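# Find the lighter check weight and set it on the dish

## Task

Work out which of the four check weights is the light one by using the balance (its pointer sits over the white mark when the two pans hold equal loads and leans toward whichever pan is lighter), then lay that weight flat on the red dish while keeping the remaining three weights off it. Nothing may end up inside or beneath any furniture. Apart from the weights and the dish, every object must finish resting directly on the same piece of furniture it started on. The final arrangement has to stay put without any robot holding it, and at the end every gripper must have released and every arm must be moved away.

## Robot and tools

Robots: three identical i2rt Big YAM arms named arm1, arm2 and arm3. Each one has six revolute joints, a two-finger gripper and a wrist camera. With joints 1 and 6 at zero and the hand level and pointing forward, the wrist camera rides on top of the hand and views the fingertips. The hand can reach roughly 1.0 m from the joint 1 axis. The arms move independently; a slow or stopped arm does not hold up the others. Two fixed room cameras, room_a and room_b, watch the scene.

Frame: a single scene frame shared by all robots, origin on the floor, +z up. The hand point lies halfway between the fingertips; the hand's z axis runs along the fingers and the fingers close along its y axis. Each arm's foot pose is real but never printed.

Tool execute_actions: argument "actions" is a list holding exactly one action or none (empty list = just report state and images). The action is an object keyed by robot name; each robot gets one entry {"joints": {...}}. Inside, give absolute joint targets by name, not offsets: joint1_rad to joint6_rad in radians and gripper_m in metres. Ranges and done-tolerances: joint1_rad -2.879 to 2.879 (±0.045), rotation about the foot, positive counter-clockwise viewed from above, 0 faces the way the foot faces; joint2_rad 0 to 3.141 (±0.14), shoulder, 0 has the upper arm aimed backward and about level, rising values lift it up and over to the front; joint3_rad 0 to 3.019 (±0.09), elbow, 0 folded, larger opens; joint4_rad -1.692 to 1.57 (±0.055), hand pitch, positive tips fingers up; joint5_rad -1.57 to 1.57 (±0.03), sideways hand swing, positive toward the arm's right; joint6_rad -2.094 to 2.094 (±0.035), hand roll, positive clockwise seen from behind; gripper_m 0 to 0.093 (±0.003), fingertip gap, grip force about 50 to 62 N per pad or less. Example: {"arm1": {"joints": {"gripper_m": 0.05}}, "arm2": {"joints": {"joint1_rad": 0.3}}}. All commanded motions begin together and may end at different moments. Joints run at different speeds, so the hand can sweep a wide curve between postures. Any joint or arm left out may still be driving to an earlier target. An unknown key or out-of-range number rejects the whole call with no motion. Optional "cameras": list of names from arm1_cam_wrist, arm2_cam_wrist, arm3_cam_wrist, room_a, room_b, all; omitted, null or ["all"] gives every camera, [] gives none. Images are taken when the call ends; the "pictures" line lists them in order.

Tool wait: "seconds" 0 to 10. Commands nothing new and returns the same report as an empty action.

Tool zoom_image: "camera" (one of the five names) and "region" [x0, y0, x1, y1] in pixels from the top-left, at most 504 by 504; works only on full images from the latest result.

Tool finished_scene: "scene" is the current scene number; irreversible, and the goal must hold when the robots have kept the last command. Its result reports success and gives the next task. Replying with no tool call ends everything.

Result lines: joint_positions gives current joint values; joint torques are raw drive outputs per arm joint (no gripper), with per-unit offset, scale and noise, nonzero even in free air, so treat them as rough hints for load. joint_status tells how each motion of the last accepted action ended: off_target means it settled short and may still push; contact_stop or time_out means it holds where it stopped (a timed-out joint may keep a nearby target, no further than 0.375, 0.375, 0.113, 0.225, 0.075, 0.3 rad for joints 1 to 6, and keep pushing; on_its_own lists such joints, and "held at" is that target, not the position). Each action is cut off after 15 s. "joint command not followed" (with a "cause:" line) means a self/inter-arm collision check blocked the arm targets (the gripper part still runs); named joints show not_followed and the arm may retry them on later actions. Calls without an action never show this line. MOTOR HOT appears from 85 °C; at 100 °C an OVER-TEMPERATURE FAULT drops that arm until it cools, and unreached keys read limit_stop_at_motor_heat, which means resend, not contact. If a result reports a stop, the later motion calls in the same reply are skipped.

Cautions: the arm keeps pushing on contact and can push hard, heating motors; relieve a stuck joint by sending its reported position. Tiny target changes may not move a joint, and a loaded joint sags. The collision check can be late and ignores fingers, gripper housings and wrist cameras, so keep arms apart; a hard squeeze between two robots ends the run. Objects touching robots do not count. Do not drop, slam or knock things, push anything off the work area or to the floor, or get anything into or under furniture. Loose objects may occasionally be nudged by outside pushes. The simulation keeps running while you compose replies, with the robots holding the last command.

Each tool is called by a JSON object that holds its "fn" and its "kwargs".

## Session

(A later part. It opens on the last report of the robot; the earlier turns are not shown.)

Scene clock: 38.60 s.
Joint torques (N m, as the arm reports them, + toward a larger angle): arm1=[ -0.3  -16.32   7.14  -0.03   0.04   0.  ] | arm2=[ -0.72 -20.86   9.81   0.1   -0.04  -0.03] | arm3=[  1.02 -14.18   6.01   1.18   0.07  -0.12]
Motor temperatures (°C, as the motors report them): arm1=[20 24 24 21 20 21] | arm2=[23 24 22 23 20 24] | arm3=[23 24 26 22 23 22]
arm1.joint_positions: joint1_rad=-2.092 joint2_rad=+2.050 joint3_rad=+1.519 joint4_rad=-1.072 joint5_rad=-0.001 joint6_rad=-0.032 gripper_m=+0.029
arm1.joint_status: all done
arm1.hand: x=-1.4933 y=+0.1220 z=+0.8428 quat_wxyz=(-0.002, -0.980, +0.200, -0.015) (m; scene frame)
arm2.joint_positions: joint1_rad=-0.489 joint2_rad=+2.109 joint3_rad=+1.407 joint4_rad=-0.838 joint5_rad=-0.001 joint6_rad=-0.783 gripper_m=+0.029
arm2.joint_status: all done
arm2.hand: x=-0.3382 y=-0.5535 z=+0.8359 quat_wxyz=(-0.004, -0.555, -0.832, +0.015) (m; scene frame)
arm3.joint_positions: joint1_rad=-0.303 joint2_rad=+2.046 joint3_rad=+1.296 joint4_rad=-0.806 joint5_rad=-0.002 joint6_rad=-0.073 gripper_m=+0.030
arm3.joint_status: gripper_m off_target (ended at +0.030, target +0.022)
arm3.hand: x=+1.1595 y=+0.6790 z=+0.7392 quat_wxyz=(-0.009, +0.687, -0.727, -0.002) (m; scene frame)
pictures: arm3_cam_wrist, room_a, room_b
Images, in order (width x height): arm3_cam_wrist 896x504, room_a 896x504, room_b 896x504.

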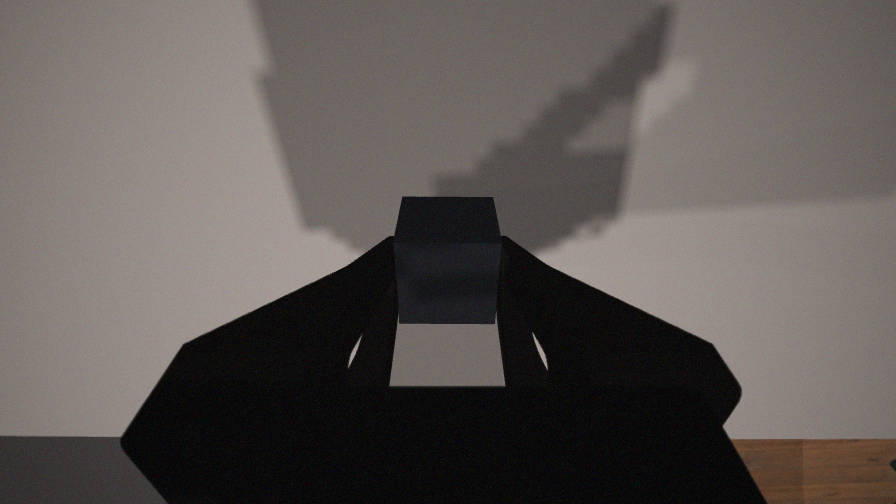

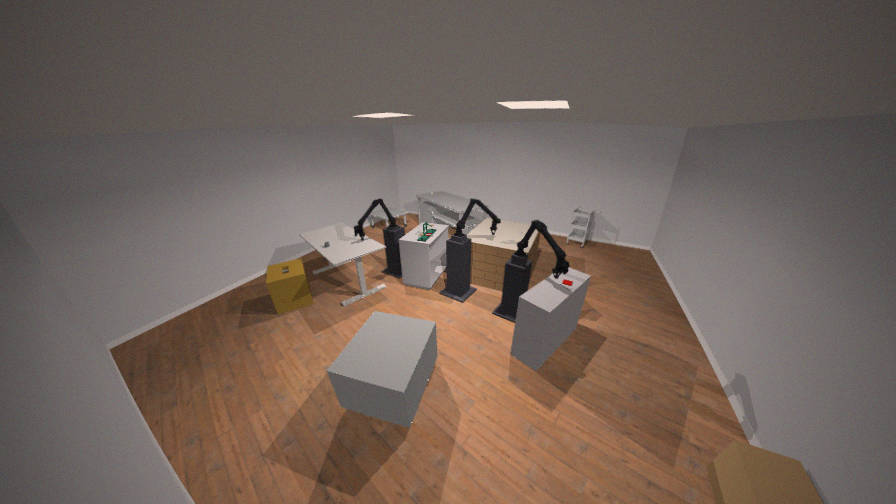

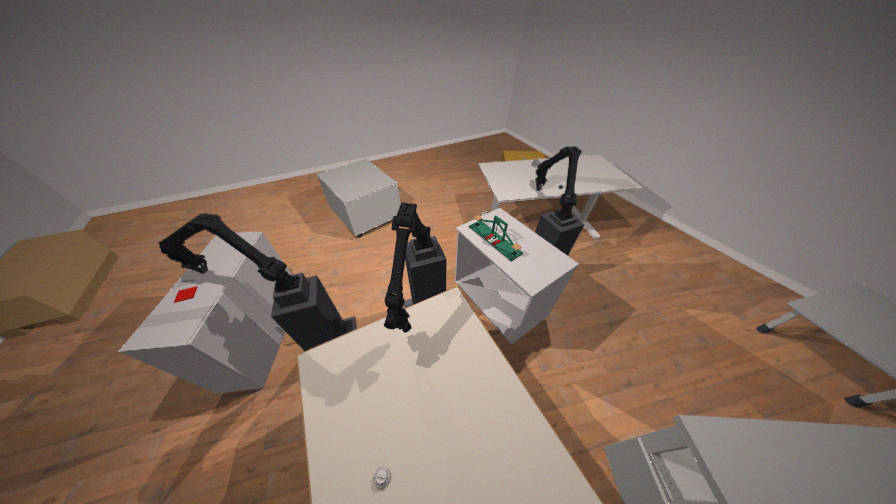

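{"fn": "zoom_image", "kwargs": {"camera": "room_b", "region": [450, 195, 550, 275]}}

{"fn": "zoom_image", "kwargs": {"camera": "room_a", "region": [380, 205, 480, 265]}}

Region (450, 195, 550, 275) of room_b's 896x504 image, scaled by 5.040, with more detail than that image has; it fills the top 403 rows of this view, and the rest is white.

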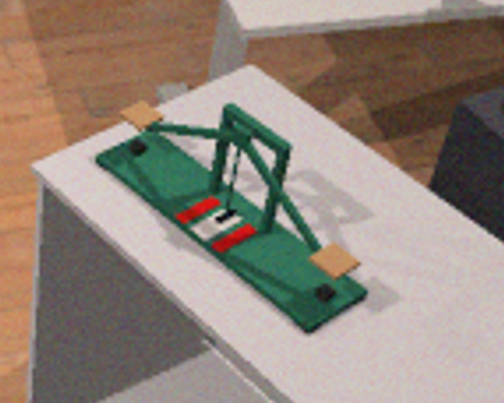

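Region (380, 205, 480, 265) of room_a's 896x504 image, scaled by 5.040, with more detail than that image has; it fills the top 302 rows of this view, and the rest is white.

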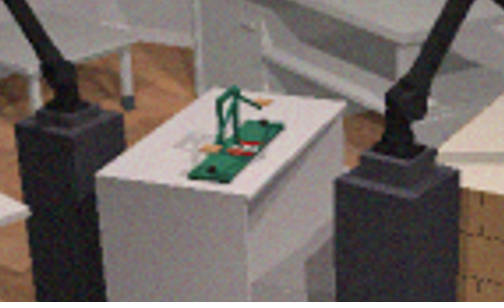

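{"fn": "execute_actions", "kwargs": {"actions": [{"arm1": {"joints": {"joint1_rad": -1.883, "joint2_rad": 2.135, "joint3_rad": 1.795, "joint4_rad": -1.215}}, "arm2": {"joints": {"joint1_rad": 1.15, "joint2_rad": 1.245, "joint3_rad": 1.225, "joint4_rad": -0.968, "joint6_rad": 0.0}}, "arm3": {"joints": {"joint1_rad": 1.25, "joint2_rad": 1.45, "joint3_rad": 1.68, "joint4_rad": -1.22, "joint6_rad": 0.0}}}], "cameras": ["arm1_cam_wrist", "arm2_cam_wrist", "arm3_cam_wrist", "room_b"]}}

Scene clock: 46.23 s.
Joint torques (N m, as the arm reports them, + toward a larger angle): arm1=[  0.8  -19.14  10.22  -0.09   0.03   0.01] | arm2=[ -0.33 -10.88  12.69   1.02   0.05   0.1 ] | arm3=[ -0.26 -10.13   9.58   0.86   0.14   0.09]
Motor temperatures (°C, as the motors report them): arm1=[20 24 24 21 20 21] | arm2=[23 24 22 23 20 24] | arm3=[23 24 26 22 23 22]
arm1.joint_positions: joint1_rad=-1.890 joint2_rad=+2.162 joint3_rad=+1.744 joint4_rad=-1.206 joint5_rad=-0.001 joint6_rad=-0.034 gripper_m=+0.029
arm1.joint_status: all done
arm1.hand: x=-1.5771 y=+0.0226 z=+0.8525 quat_wxyz=(-0.002, -0.995, +0.099, -0.026) (m; scene frame)
arm2.joint_positions: joint1_rad=+1.157 joint2_rad=+1.252 joint3_rad=+1.208 joint4_rad=-0.959 joint5_rad=-0.002 joint6_rad=-0.008 gripper_m=+0.029
arm2.joint_status: all done
arm2.hand: x=+0.3379 y=-0.1720 z=+1.1946 quat_wxyz=(-0.277, -0.146, -0.949, +0.044) (m; scene frame)
arm3.joint_positions: joint1_rad=+1.256 joint2_rad=+1.449 joint3_rad=+1.670 joint4_rad=-1.205 joint5_rad=-0.003 joint6_rad=-0.012 gripper_m=+0.030
arm3.joint_status: all done
arm3.hand: x=+0.5382 y=+0.2219 z=+1.1960 quat_wxyz=(-0.022, +0.957, -0.061, -0.284) (m; scene frame)
pictures: arm1_cam_wrist, arm2_cam_wrist, arm3_cam_wrist, room_b
Images, in order (width x height): arm1_cam_wrist 896x504, arm2_cam_wrist 896x504, arm3_cam_wrist 896x504, room_b 896x504.

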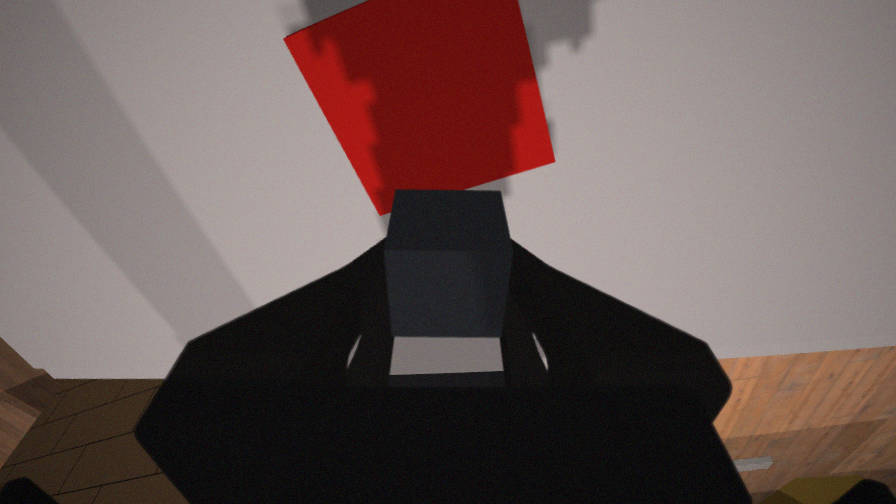

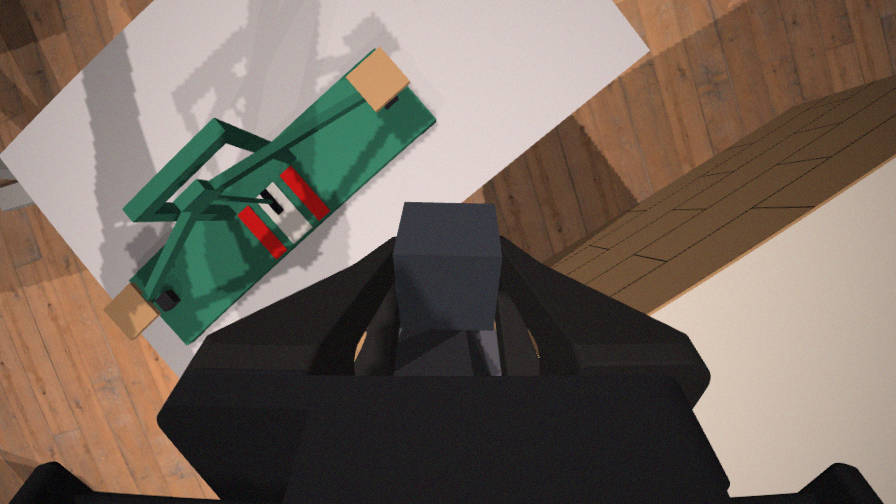

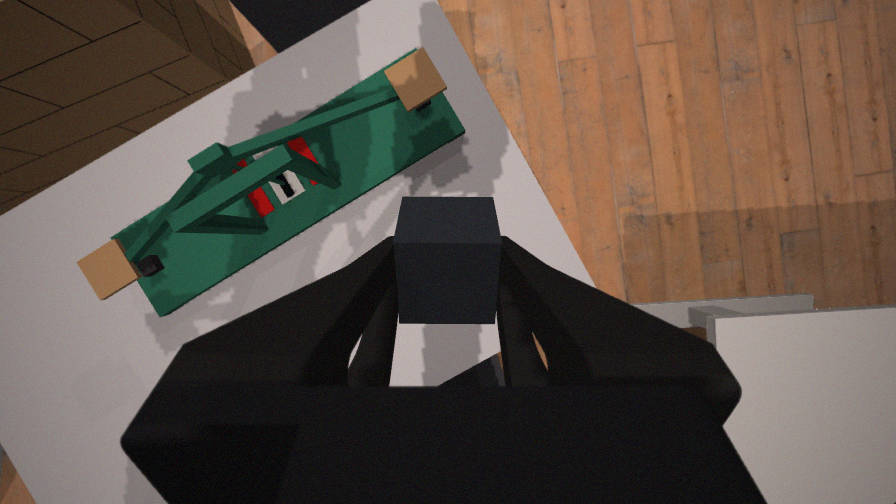

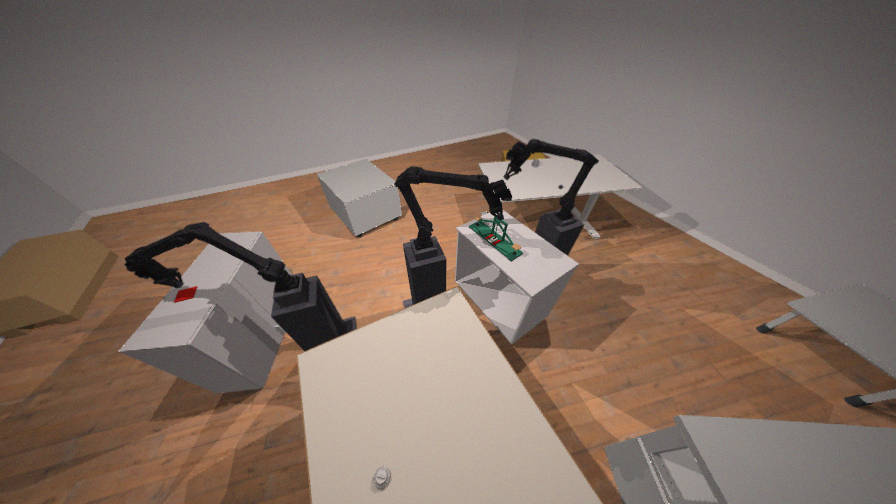

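{"fn": "zoom_image", "kwargs": {"camera": "arm2_cam_wrist", "region": [90, 30, 450, 360]}}

{"fn": "zoom_image", "kwargs": {"camera": "arm3_cam_wrist", "region": [60, 30, 480, 330]}}

Region (90, 30, 450, 360) of arm2_cam_wrist's 896x504 image, scaled by 1.400, with more detail than that image has; it fills the top 462 rows of this view, and the rest is white.

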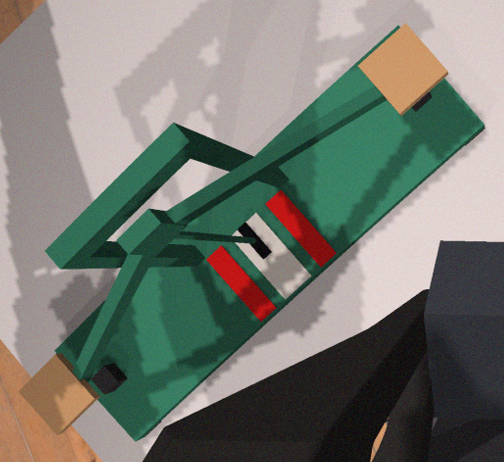

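Region (60, 30, 480, 330) of arm3_cam_wrist's 896x504 image, scaled by 1.200, with more detail than that image has; it fills the top 360 rows of this view, and the rest is white.

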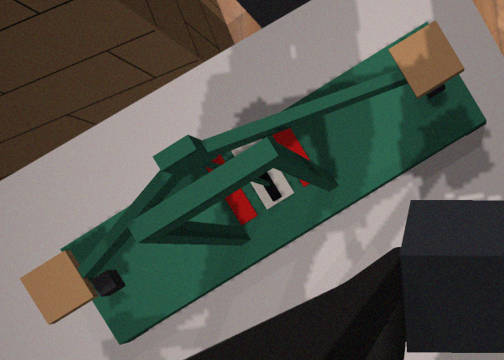

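{"fn": "execute_actions", "kwargs": {"actions": [{"arm2": {"joints": {"joint1_rad": 1.268, "joint2_rad": 2.13, "joint3_rad": 1.875, "joint4_rad": -1.28, "joint6_rad": 0.965}}, "arm3": {"joints": {"joint1_rad": 1.304, "joint2_rad": 2.23, "joint3_rad": 2.42, "joint4_rad": -1.69, "joint6_rad": 1.08}}, "arm1": {"joints": {"joint1_rad": -1.865, "joint3_rad": 1.83}}}], "cameras": ["arm2_cam_wrist", "arm3_cam_wrist", "room_b"]}}

Scene clock: 57.10 s.
Joint torques (N m, as the arm reports them, + toward a larger angle): arm1=[  0.37 -19.25  11.34  -0.02   0.03   0.01] | arm2=[ -0.51 -25.93  14.3   -0.04   0.05   0.12] | arm3=[  0.25 -21.    10.95  -0.19   0.17   0.1 ]
Motor temperatures (°C, as the motors report them): arm1=[20 25 26 21 20 21] | arm2=[23 24 23 23 20 24] | arm3=[23 24 28 22 23 22]
arm1.joint_positions: joint1_rad=-1.867 joint2_rad=+2.162 joint3_rad=+1.762 joint4_rad=-1.207 joint5_rad=-0.001 joint6_rad=-0.034 gripper_m=+0.029
arm1.joint_status: all done
arm1.hand: x=-1.5873 y=+0.0103 z=+0.8589 quat_wxyz=(-0.001, -0.996, +0.088, -0.018) (m; scene frame)
arm2.joint_positions: joint1_rad=+1.276 joint2_rad=+2.159 joint3_rad=+1.823 joint4_rad=-1.267 joint5_rad=+0.000 joint6_rad=+0.957 gripper_m=+0.029
arm2.joint_status: all done
arm2.hand: x=+0.5089 y=-0.1477 z=+0.9438 quat_wxyz=(+0.015, -0.545, -0.838, +0.006) (m; scene frame)
arm3.joint_positions: joint1_rad=+1.307 joint2_rad=+2.240 joint3_rad=+2.383 joint4_rad=-1.675 joint5_rad=-0.002 joint6_rad=+1.067 gripper_m=+0.030
arm3.joint_status: all done
arm3.hand: x=+0.3922 y=+0.2080 z=+0.9943 quat_wxyz=(+0.006, +0.837, -0.547, -0.012) (m; scene frame)
pictures: arm2_cam_wrist, arm3_cam_wrist, room_b
Images, in order (width x height): arm2_cam_wrist 896x504, arm3_cam_wrist 896x504, room_b 896x504.

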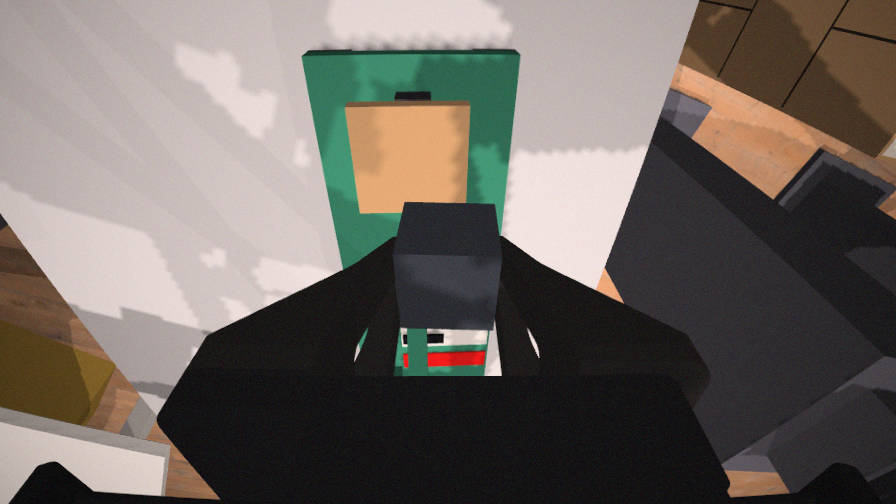

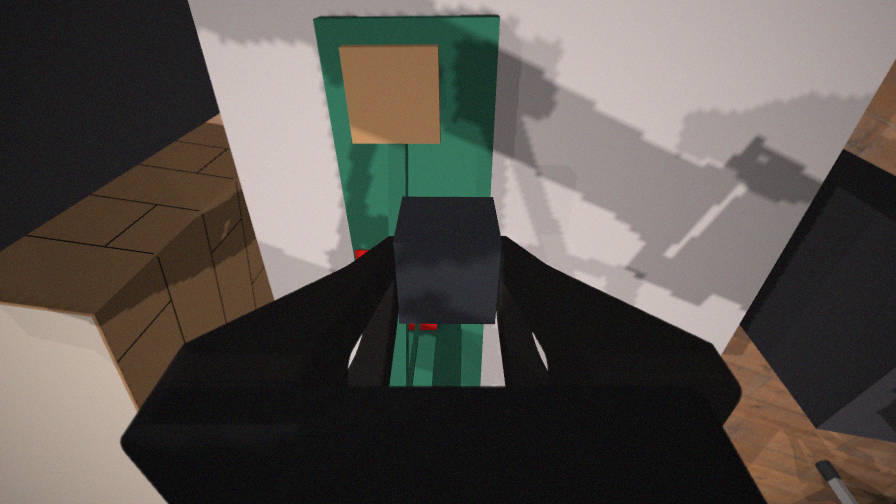

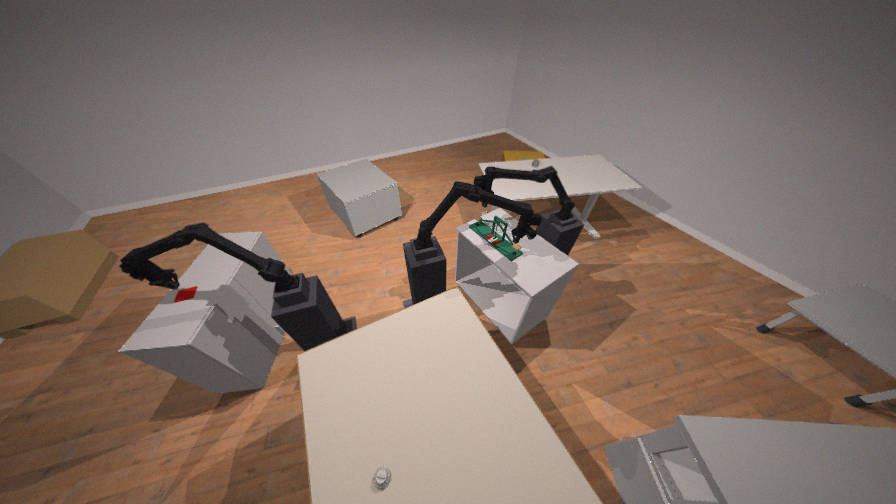

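{"fn": "zoom_image", "kwargs": {"camera": "arm2_cam_wrist", "region": [290, 40, 540, 270]}}

{"fn": "zoom_image", "kwargs": {"camera": "arm3_cam_wrist", "region": [290, 0, 540, 260]}}

Region (290, 40, 540, 270) of arm2_cam_wrist's 896x504 image, scaled by 2.016, with more detail than that image has; it fills the top 464 rows of this view, and the rest is white.

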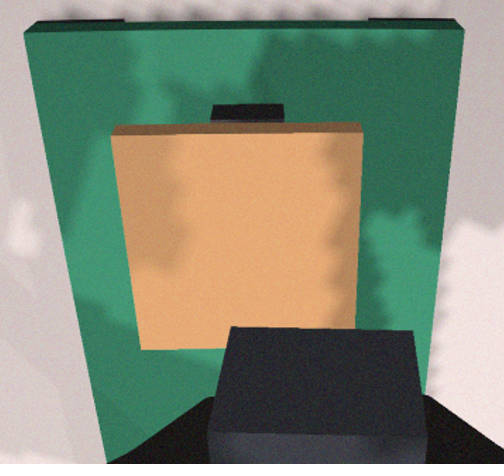

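Region (290, 0, 540, 260) of arm3_cam_wrist's 896x504 image, scaled by 1.938, with more detail than that image has; it fills the left 485 columns of this view, and the rest is white.

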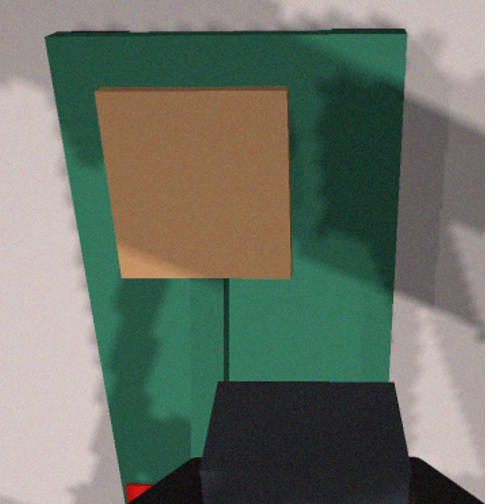

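{"fn": "execute_actions", "kwargs": {"actions": [{"arm2": {"joints": {"joint1_rad": 1.276, "joint2_rad": 2.165, "joint4_rad": -1.152, "joint6_rad": 0.915}}, "arm3": {"joints": {"joint1_rad": 1.298, "joint2_rad": 2.34, "joint4_rad": -1.52}}}], "cameras": ["arm2_cam_wrist", "arm3_cam_wrist"]}}

Scene clock: 61.63 s.
Joint torques (N m, as the arm reports them, + toward a larger angle): arm1=[  0.35 -19.31  11.34  -0.02   0.03   0.01] | arm2=[ -0.1  -24.13  14.48   1.16   0.05  -0.03] | arm3=[ -0.28 -20.01  10.79   1.42   0.17   0.09]
Motor temperatures (°C, as the motors report them): arm1=[20 25 27 21 20 21] | arm2=[23 25 23 23 20 24] | arm3=[23 25 28 22 23 22]
arm1.joint_positions: joint1_rad=-1.867 joint2_rad=+2.162 joint3_rad=+1.762 joint4_rad=-1.207 joint5_rad=-0.001 joint6_rad=-0.034 gripper_m=+0.029
arm1.joint_status: not commanded
arm1.hand: x=-1.5873 y=+0.0103 z=+0.8589 quat_wxyz=(-0.001, -0.996, +0.088, -0.018) (m; scene frame)
arm2.joint_positions: joint1_rad=+1.276 joint2_rad=+2.172 joint3_rad=+1.823 joint4_rad=-1.167 joint5_rad=+0.000 joint6_rad=+0.922 gripper_m=+0.029
arm2.joint_status: all done
arm2.hand: x=+0.5317 y=-0.1522 z=+0.9356 quat_wxyz=(-0.026, -0.530, -0.848, -0.010) (m; scene frame)
arm3.joint_positions: joint1_rad=+1.306 joint2_rad=+2.319 joint3_rad=+2.387 joint4_rad=-1.539 joint5_rad=-0.002 joint6_rad=+1.068 gripper_m=+0.030
arm3.joint_status: all done
arm3.hand: x=+0.3557 y=+0.2120 z=+0.9433 quat_wxyz=(+0.021, +0.836, -0.547, -0.040) (m; scene frame)
pictures: arm2_cam_wrist, arm3_cam_wrist
Images, in order (width x height): arm2_cam_wrist 896x504, arm3_cam_wrist 896x504.

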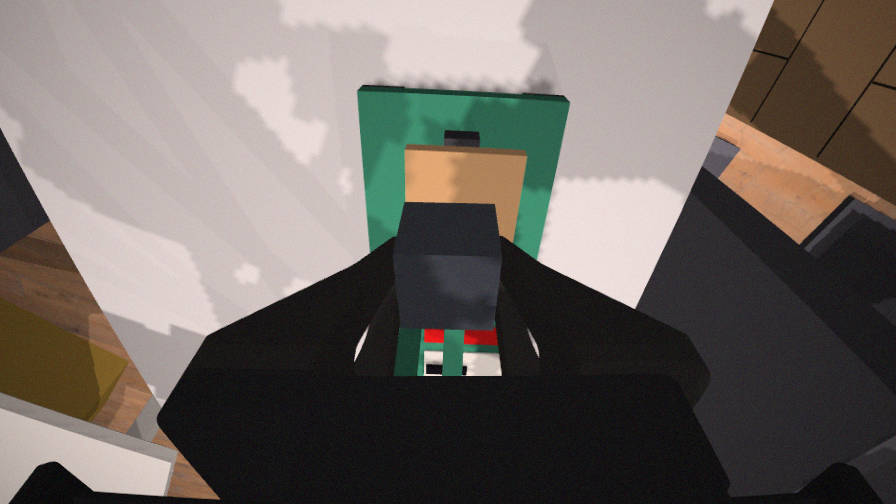

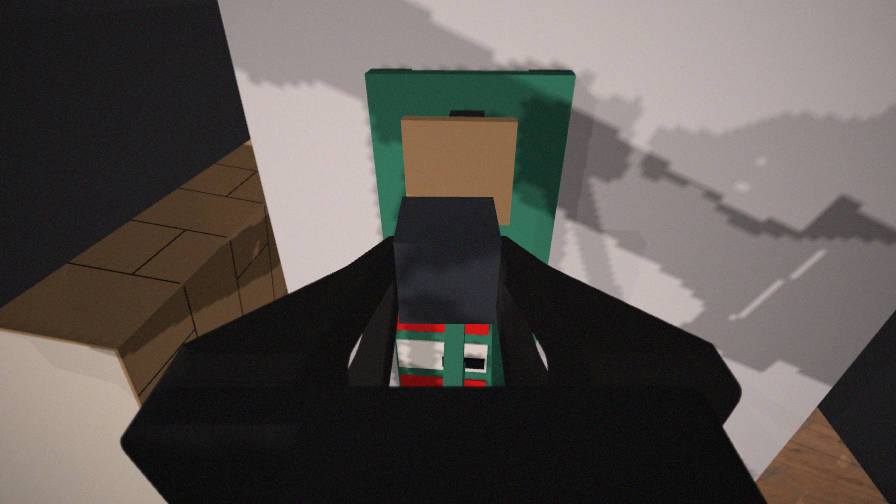

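{"fn": "zoom_image", "kwargs": {"camera": "arm2_cam_wrist", "region": [380, 120, 550, 270]}}

{"fn": "zoom_image", "kwargs": {"camera": "arm3_cam_wrist", "region": [380, 100, 550, 260]}}

Region (380, 120, 550, 270) of arm2_cam_wrist's 896x504 image, scaled by 2.965, with more detail than that image has; it fills the top 445 rows of this view, and the rest is white.

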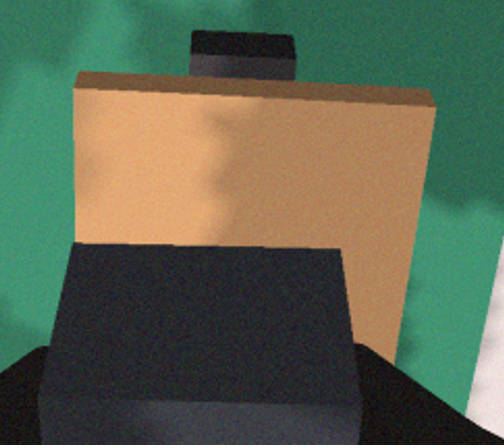

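Region (380, 100, 550, 260) of arm3_cam_wrist's 896x504 image, scaled by 2.965, with more detail than that image has; it fills the top 474 rows of this view, and the rest is white.

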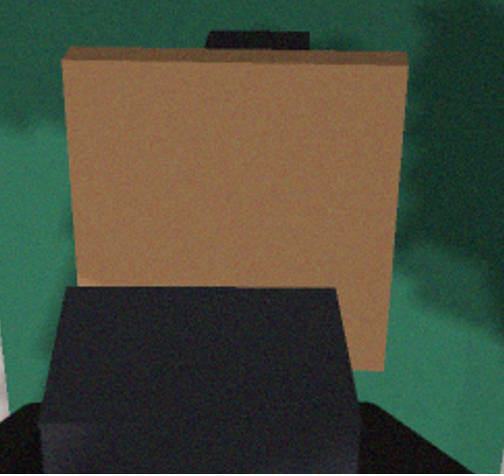

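{"fn": "execute_actions", "kwargs": {"actions": [{"arm2": {"joints": {"joint1_rad": 1.285, "joint2_rad": 2.221}}, "arm3": {"joints": {"joint1_rad": 1.306, "joint2_rad": 2.412}}}], "cameras": ["arm2_cam_wrist", "arm3_cam_wrist", "room_b"]}}

Scene clock: 64.80 s.
Joint torques (N m, as the arm reports them, + toward a larger angle): arm1=[  0.37 -19.28  11.33  -0.02   0.03   0.01] | arm2=[  0.59 -25.94  13.37   0.87  -0.03  -0.03] | arm3=[  0.42 -19.47  10.75   1.16   0.11   0.1 ]
Motor temperatures (°C, as the motors report them): arm1=[20 25 27 21 20 21] | arm2=[23 25 23 23 20 24] | arm3=[23 25 29 22 23 22]
arm1.joint_positions: joint1_rad=-1.867 joint2_rad=+2.162 joint3_rad=+1.762 joint4_rad=-1.207 joint5_rad=-0.001 joint6_rad=-0.034 gripper_m=+0.029
arm1.joint_status: not commanded
arm1.hand: x=-1.5873 y=+0.0103 z=+0.8589 quat_wxyz=(-0.001, -0.996, +0.088, -0.018) (m; scene frame)
arm2.joint_positions: joint1_rad=+1.276 joint2_rad=+2.241 joint3_rad=+1.829 joint4_rad=-1.163 joint5_rad=+0.002 joint6_rad=+0.922 gripper_m=+0.029
arm2.joint_status: all done
arm2.hand: x=+0.5267 y=-0.1514 z=+0.8939 quat_wxyz=(+0.001, -0.530, -0.848, +0.002) (m; scene frame)
arm3.joint_positions: joint1_rad=+1.306 joint2_rad=+2.382 joint3_rad=+2.387 joint4_rad=-1.536 joint5_rad=-0.001 joint6_rad=+1.068 gripper_m=+0.030
arm3.joint_status: all done
arm3.hand: x=+0.3563 y=+0.2123 z=+0.8985 quat_wxyz=(+0.006, +0.837, -0.548, -0.013) (m; scene frame)
pictures: arm2_cam_wrist, arm3_cam_wrist, room_b
Images, in order (width x height): arm2_cam_wrist 896x504, arm3_cam_wrist 896x504, room_b 896x504.

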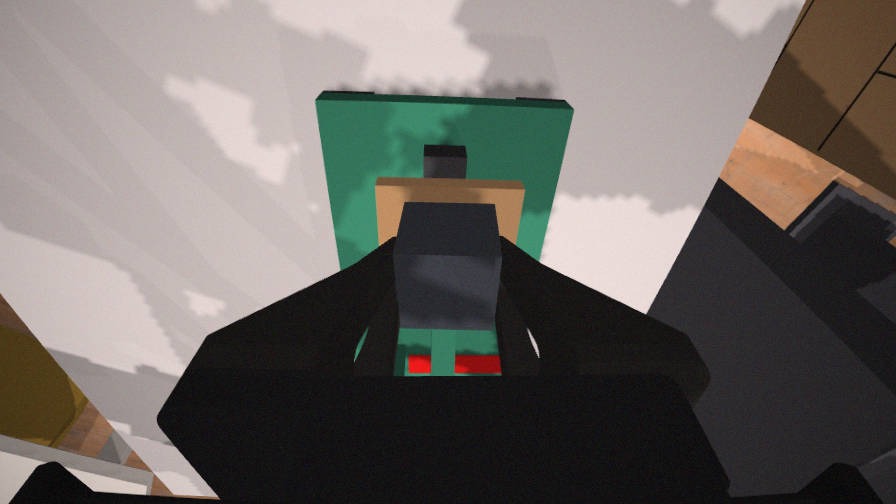

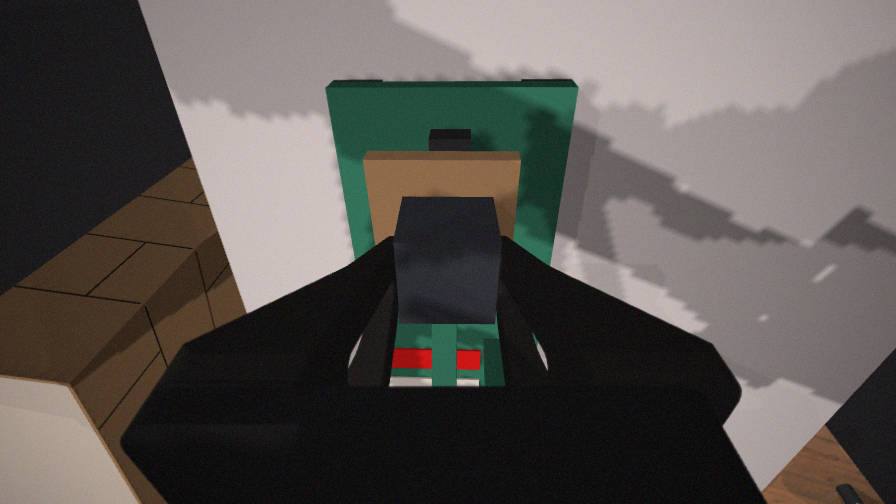

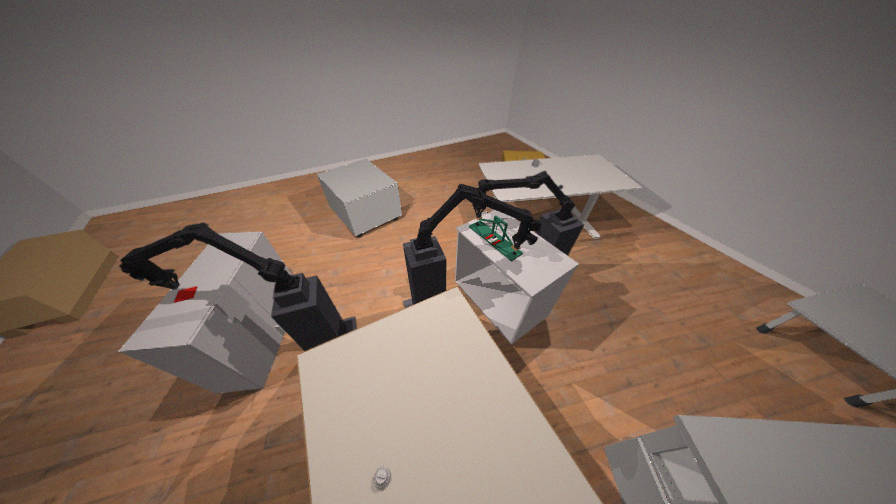

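{"fn": "zoom_image", "kwargs": {"camera": "arm2_cam_wrist", "region": [360, 130, 540, 270]}}

{"fn": "zoom_image", "kwargs": {"camera": "arm3_cam_wrist", "region": [350, 120, 540, 260]}}

{"fn": "zoom_image", "kwargs": {"camera": "room_b", "region": [455, 195, 545, 270]}}

Region (360, 130, 540, 270) of arm2_cam_wrist's 896x504 image, scaled by 2.800, with more detail than that image has.

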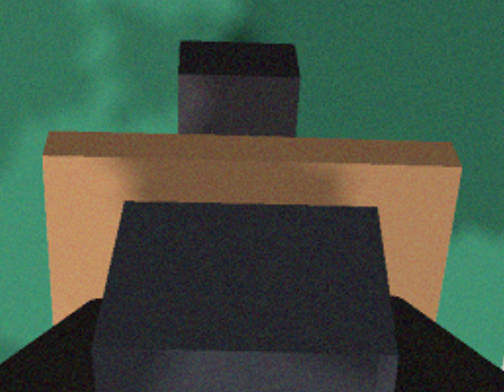

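Region (350, 120, 540, 260) of arm3_cam_wrist's 896x504 image, scaled by 2.653, with more detail than that image has; it fills the top 371 rows of this view, and the rest is white.

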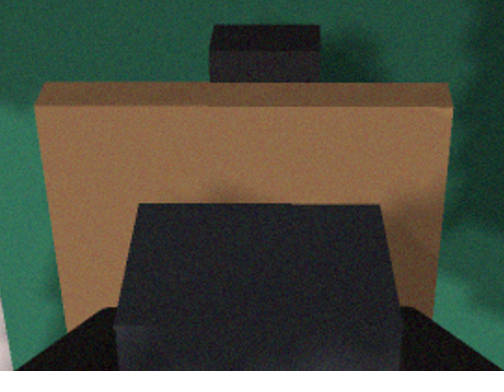

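Region (455, 195, 545, 270) of room_b's 896x504 image, scaled by 5.600, with more detail than that image has.

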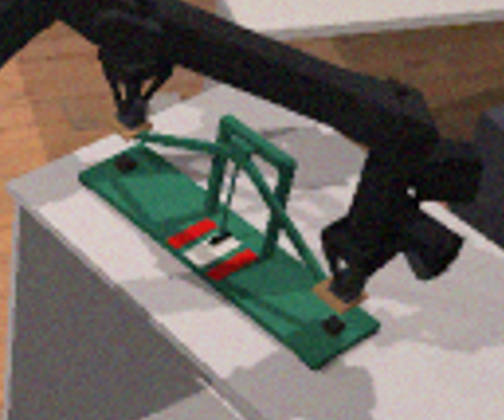

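{"fn": "execute_actions", "kwargs": {"actions": [{"arm2": {"joints": {"joint1_rad": 1.278, "gripper_m": 0.093}}, "arm3": {"joints": {"joint2_rad": 2.395, "gripper_m": 0.093}}}], "cameras": ["arm2_cam_wrist", "arm3_cam_wrist", "room_b"]}}

Scene clock: 66.73 s.
Joint torques (N m, as the arm reports them, + toward a larger angle): arm1=[  0.39 -19.29  11.34  -0.02   0.03   0.01] | arm2=[  0.14 -26.03  13.47   0.91  -0.04  -0.04] | arm3=[  0.47 -21.09  10.82   1.17   0.11   0.09]
Motor temperatures (°C, as the motors report them): arm1=[20 25 27 21 20 21] | arm2=[23 25 23 23 20 24] | arm3=[23 25 29 22 23 22]
arm1.joint_positions: joint1_rad=-1.867 joint2_rad=+2.162 joint3_rad=+1.762 joint4_rad=-1.207 joint5_rad=-0.001 joint6_rad=-0.034 gripper_m=+0.029
arm1.joint_status: not commanded
arm1.hand: x=-1.5873 y=+0.0103 z=+0.8589 quat_wxyz=(-0.001, -0.996, +0.088, -0.018) (m; scene frame)
arm2.joint_positions: joint1_rad=+1.276 joint2_rad=+2.241 joint3_rad=+1.830 joint4_rad=-1.163 joint5_rad=+0.002 joint6_rad=+0.922 gripper_m=+0.093
arm2.joint_status: all done
arm2.hand: x=+0.5270 y=-0.1515 z=+0.8941 quat_wxyz=(+0.001, -0.530, -0.848, +0.002) (m; scene frame)
arm3.joint_positions: joint1_rad=+1.306 joint2_rad=+2.382 joint3_rad=+2.387 joint4_rad=-1.536 joint5_rad=-0.001 joint6_rad=+1.069 gripper_m=+0.093
arm3.joint_status: all done
arm3.hand: x=+0.3563 y=+0.2123 z=+0.8985 quat_wxyz=(+0.006, +0.836, -0.548, -0.013) (m; scene frame)
pictures: arm2_cam_wrist, arm3_cam_wrist, room_b
Images, in order (width x height): arm2_cam_wrist 896x504, arm3_cam_wrist 896x504, room_b 896x504.

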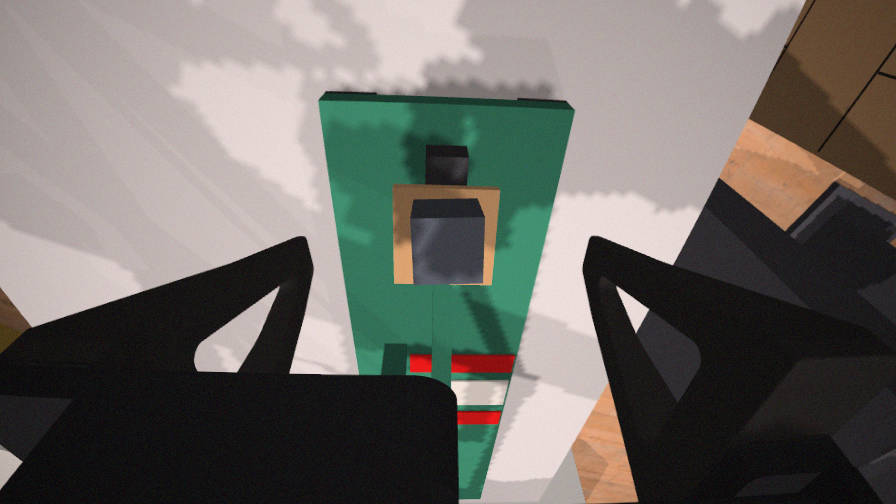

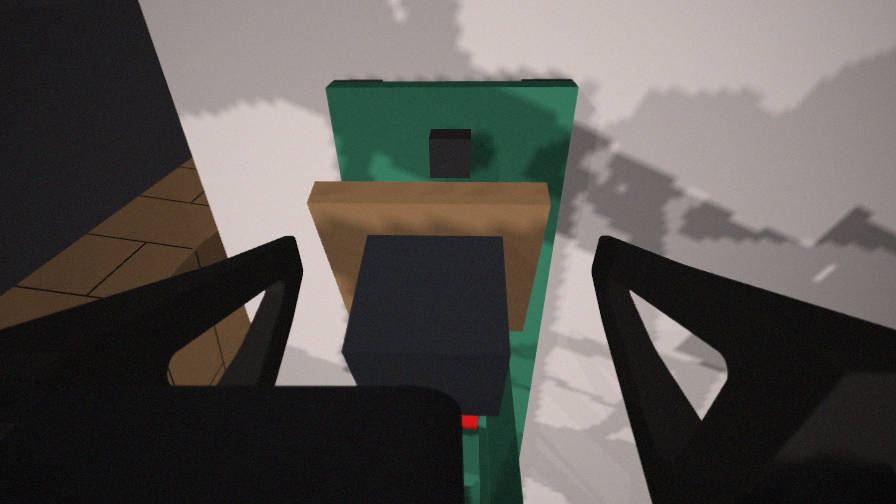

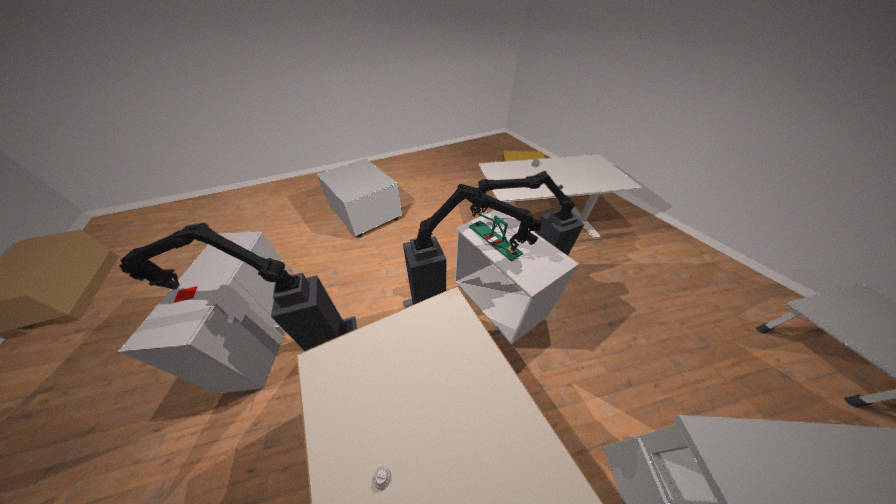

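{"fn": "execute_actions", "kwargs": {"actions": [], "cameras": ["arm2_cam_wrist", "arm3_cam_wrist", "room_b"]}}

{"fn": "zoom_image", "kwargs": {"camera": "room_b", "region": [455, 190, 545, 270]}}

Scene clock: 67.07 s.
Joint torques (N m, as the arm reports them, + toward a larger angle): arm1=[  0.37 -19.26  11.33  -0.02   0.03   0.01] | arm2=[ -0.04 -25.94  13.52   0.89  -0.03  -0.04] | arm3=[  0.36 -21.04  10.77   1.18   0.1    0.09]
Motor temperatures (°C, as the motors report them): arm1=[20 25 27 21 20 21] | arm2=[23 25 23 23 20 24] | arm3=[23 25 29 22 23 22]
arm1.joint_positions: joint1_rad=-1.867 joint2_rad=+2.162 joint3_rad=+1.762 joint4_rad=-1.207 joint5_rad=-0.001 joint6_rad=-0.034 gripper_m=+0.029
arm1.joint_status: not commanded
arm1.hand: x=-1.5873 y=+0.0103 z=+0.8589 quat_wxyz=(-0.001, -0.996, +0.088, -0.018) (m; scene frame)
arm2.joint_positions: joint1_rad=+1.276 joint2_rad=+2.241 joint3_rad=+1.830 joint4_rad=-1.163 joint5_rad=+0.002 joint6_rad=+0.922 gripper_m=+0.093
arm2.joint_status: all done
arm2.hand: x=+0.5270 y=-0.1515 z=+0.8941 quat_wxyz=(+0.001, -0.530, -0.848, +0.002) (m; scene frame)
arm3.joint_positions: joint1_rad=+1.306 joint2_rad=+2.382 joint3_rad=+2.387 joint4_rad=-1.536 joint5_rad=-0.001 joint6_rad=+1.069 gripper_m=+0.093
arm3.joint_status: all done
arm3.hand: x=+0.3563 y=+0.2123 z=+0.8985 quat_wxyz=(+0.006, +0.836, -0.548, -0.013) (m; scene frame)
pictures: arm2_cam_wrist, arm3_cam_wrist, room_b
Images, in order (width x height): arm2_cam_wrist 896x504, arm3_cam_wrist 896x504, room_b 896x504.

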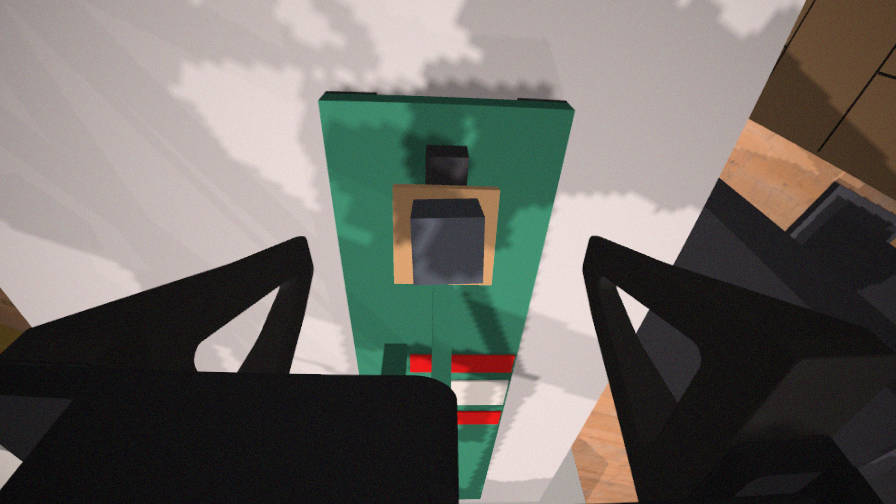

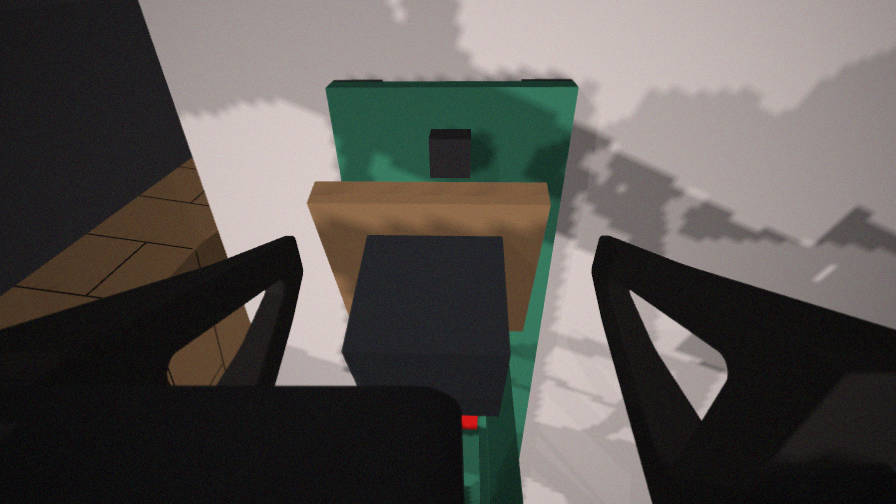

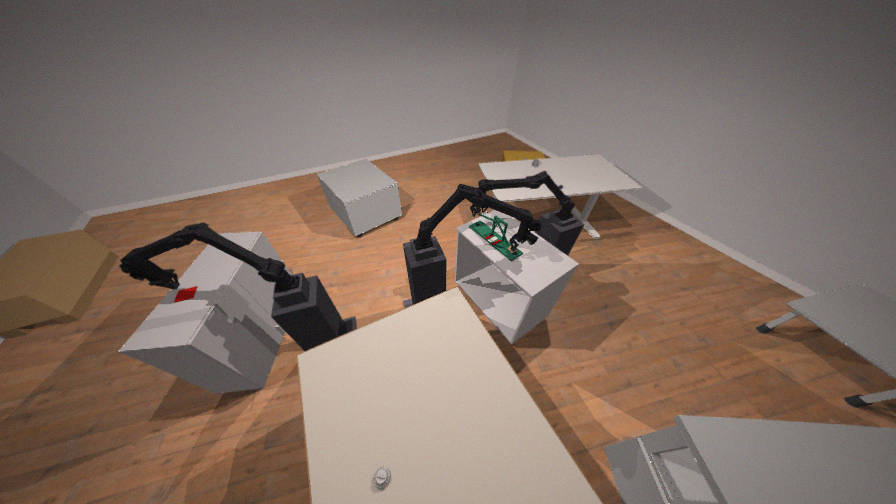

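Region (455, 190, 545, 270) of room_b's 896x504 image, scaled by 5.600, with more detail than that image has.

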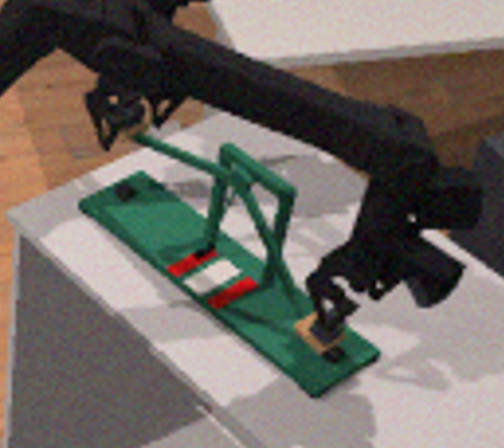

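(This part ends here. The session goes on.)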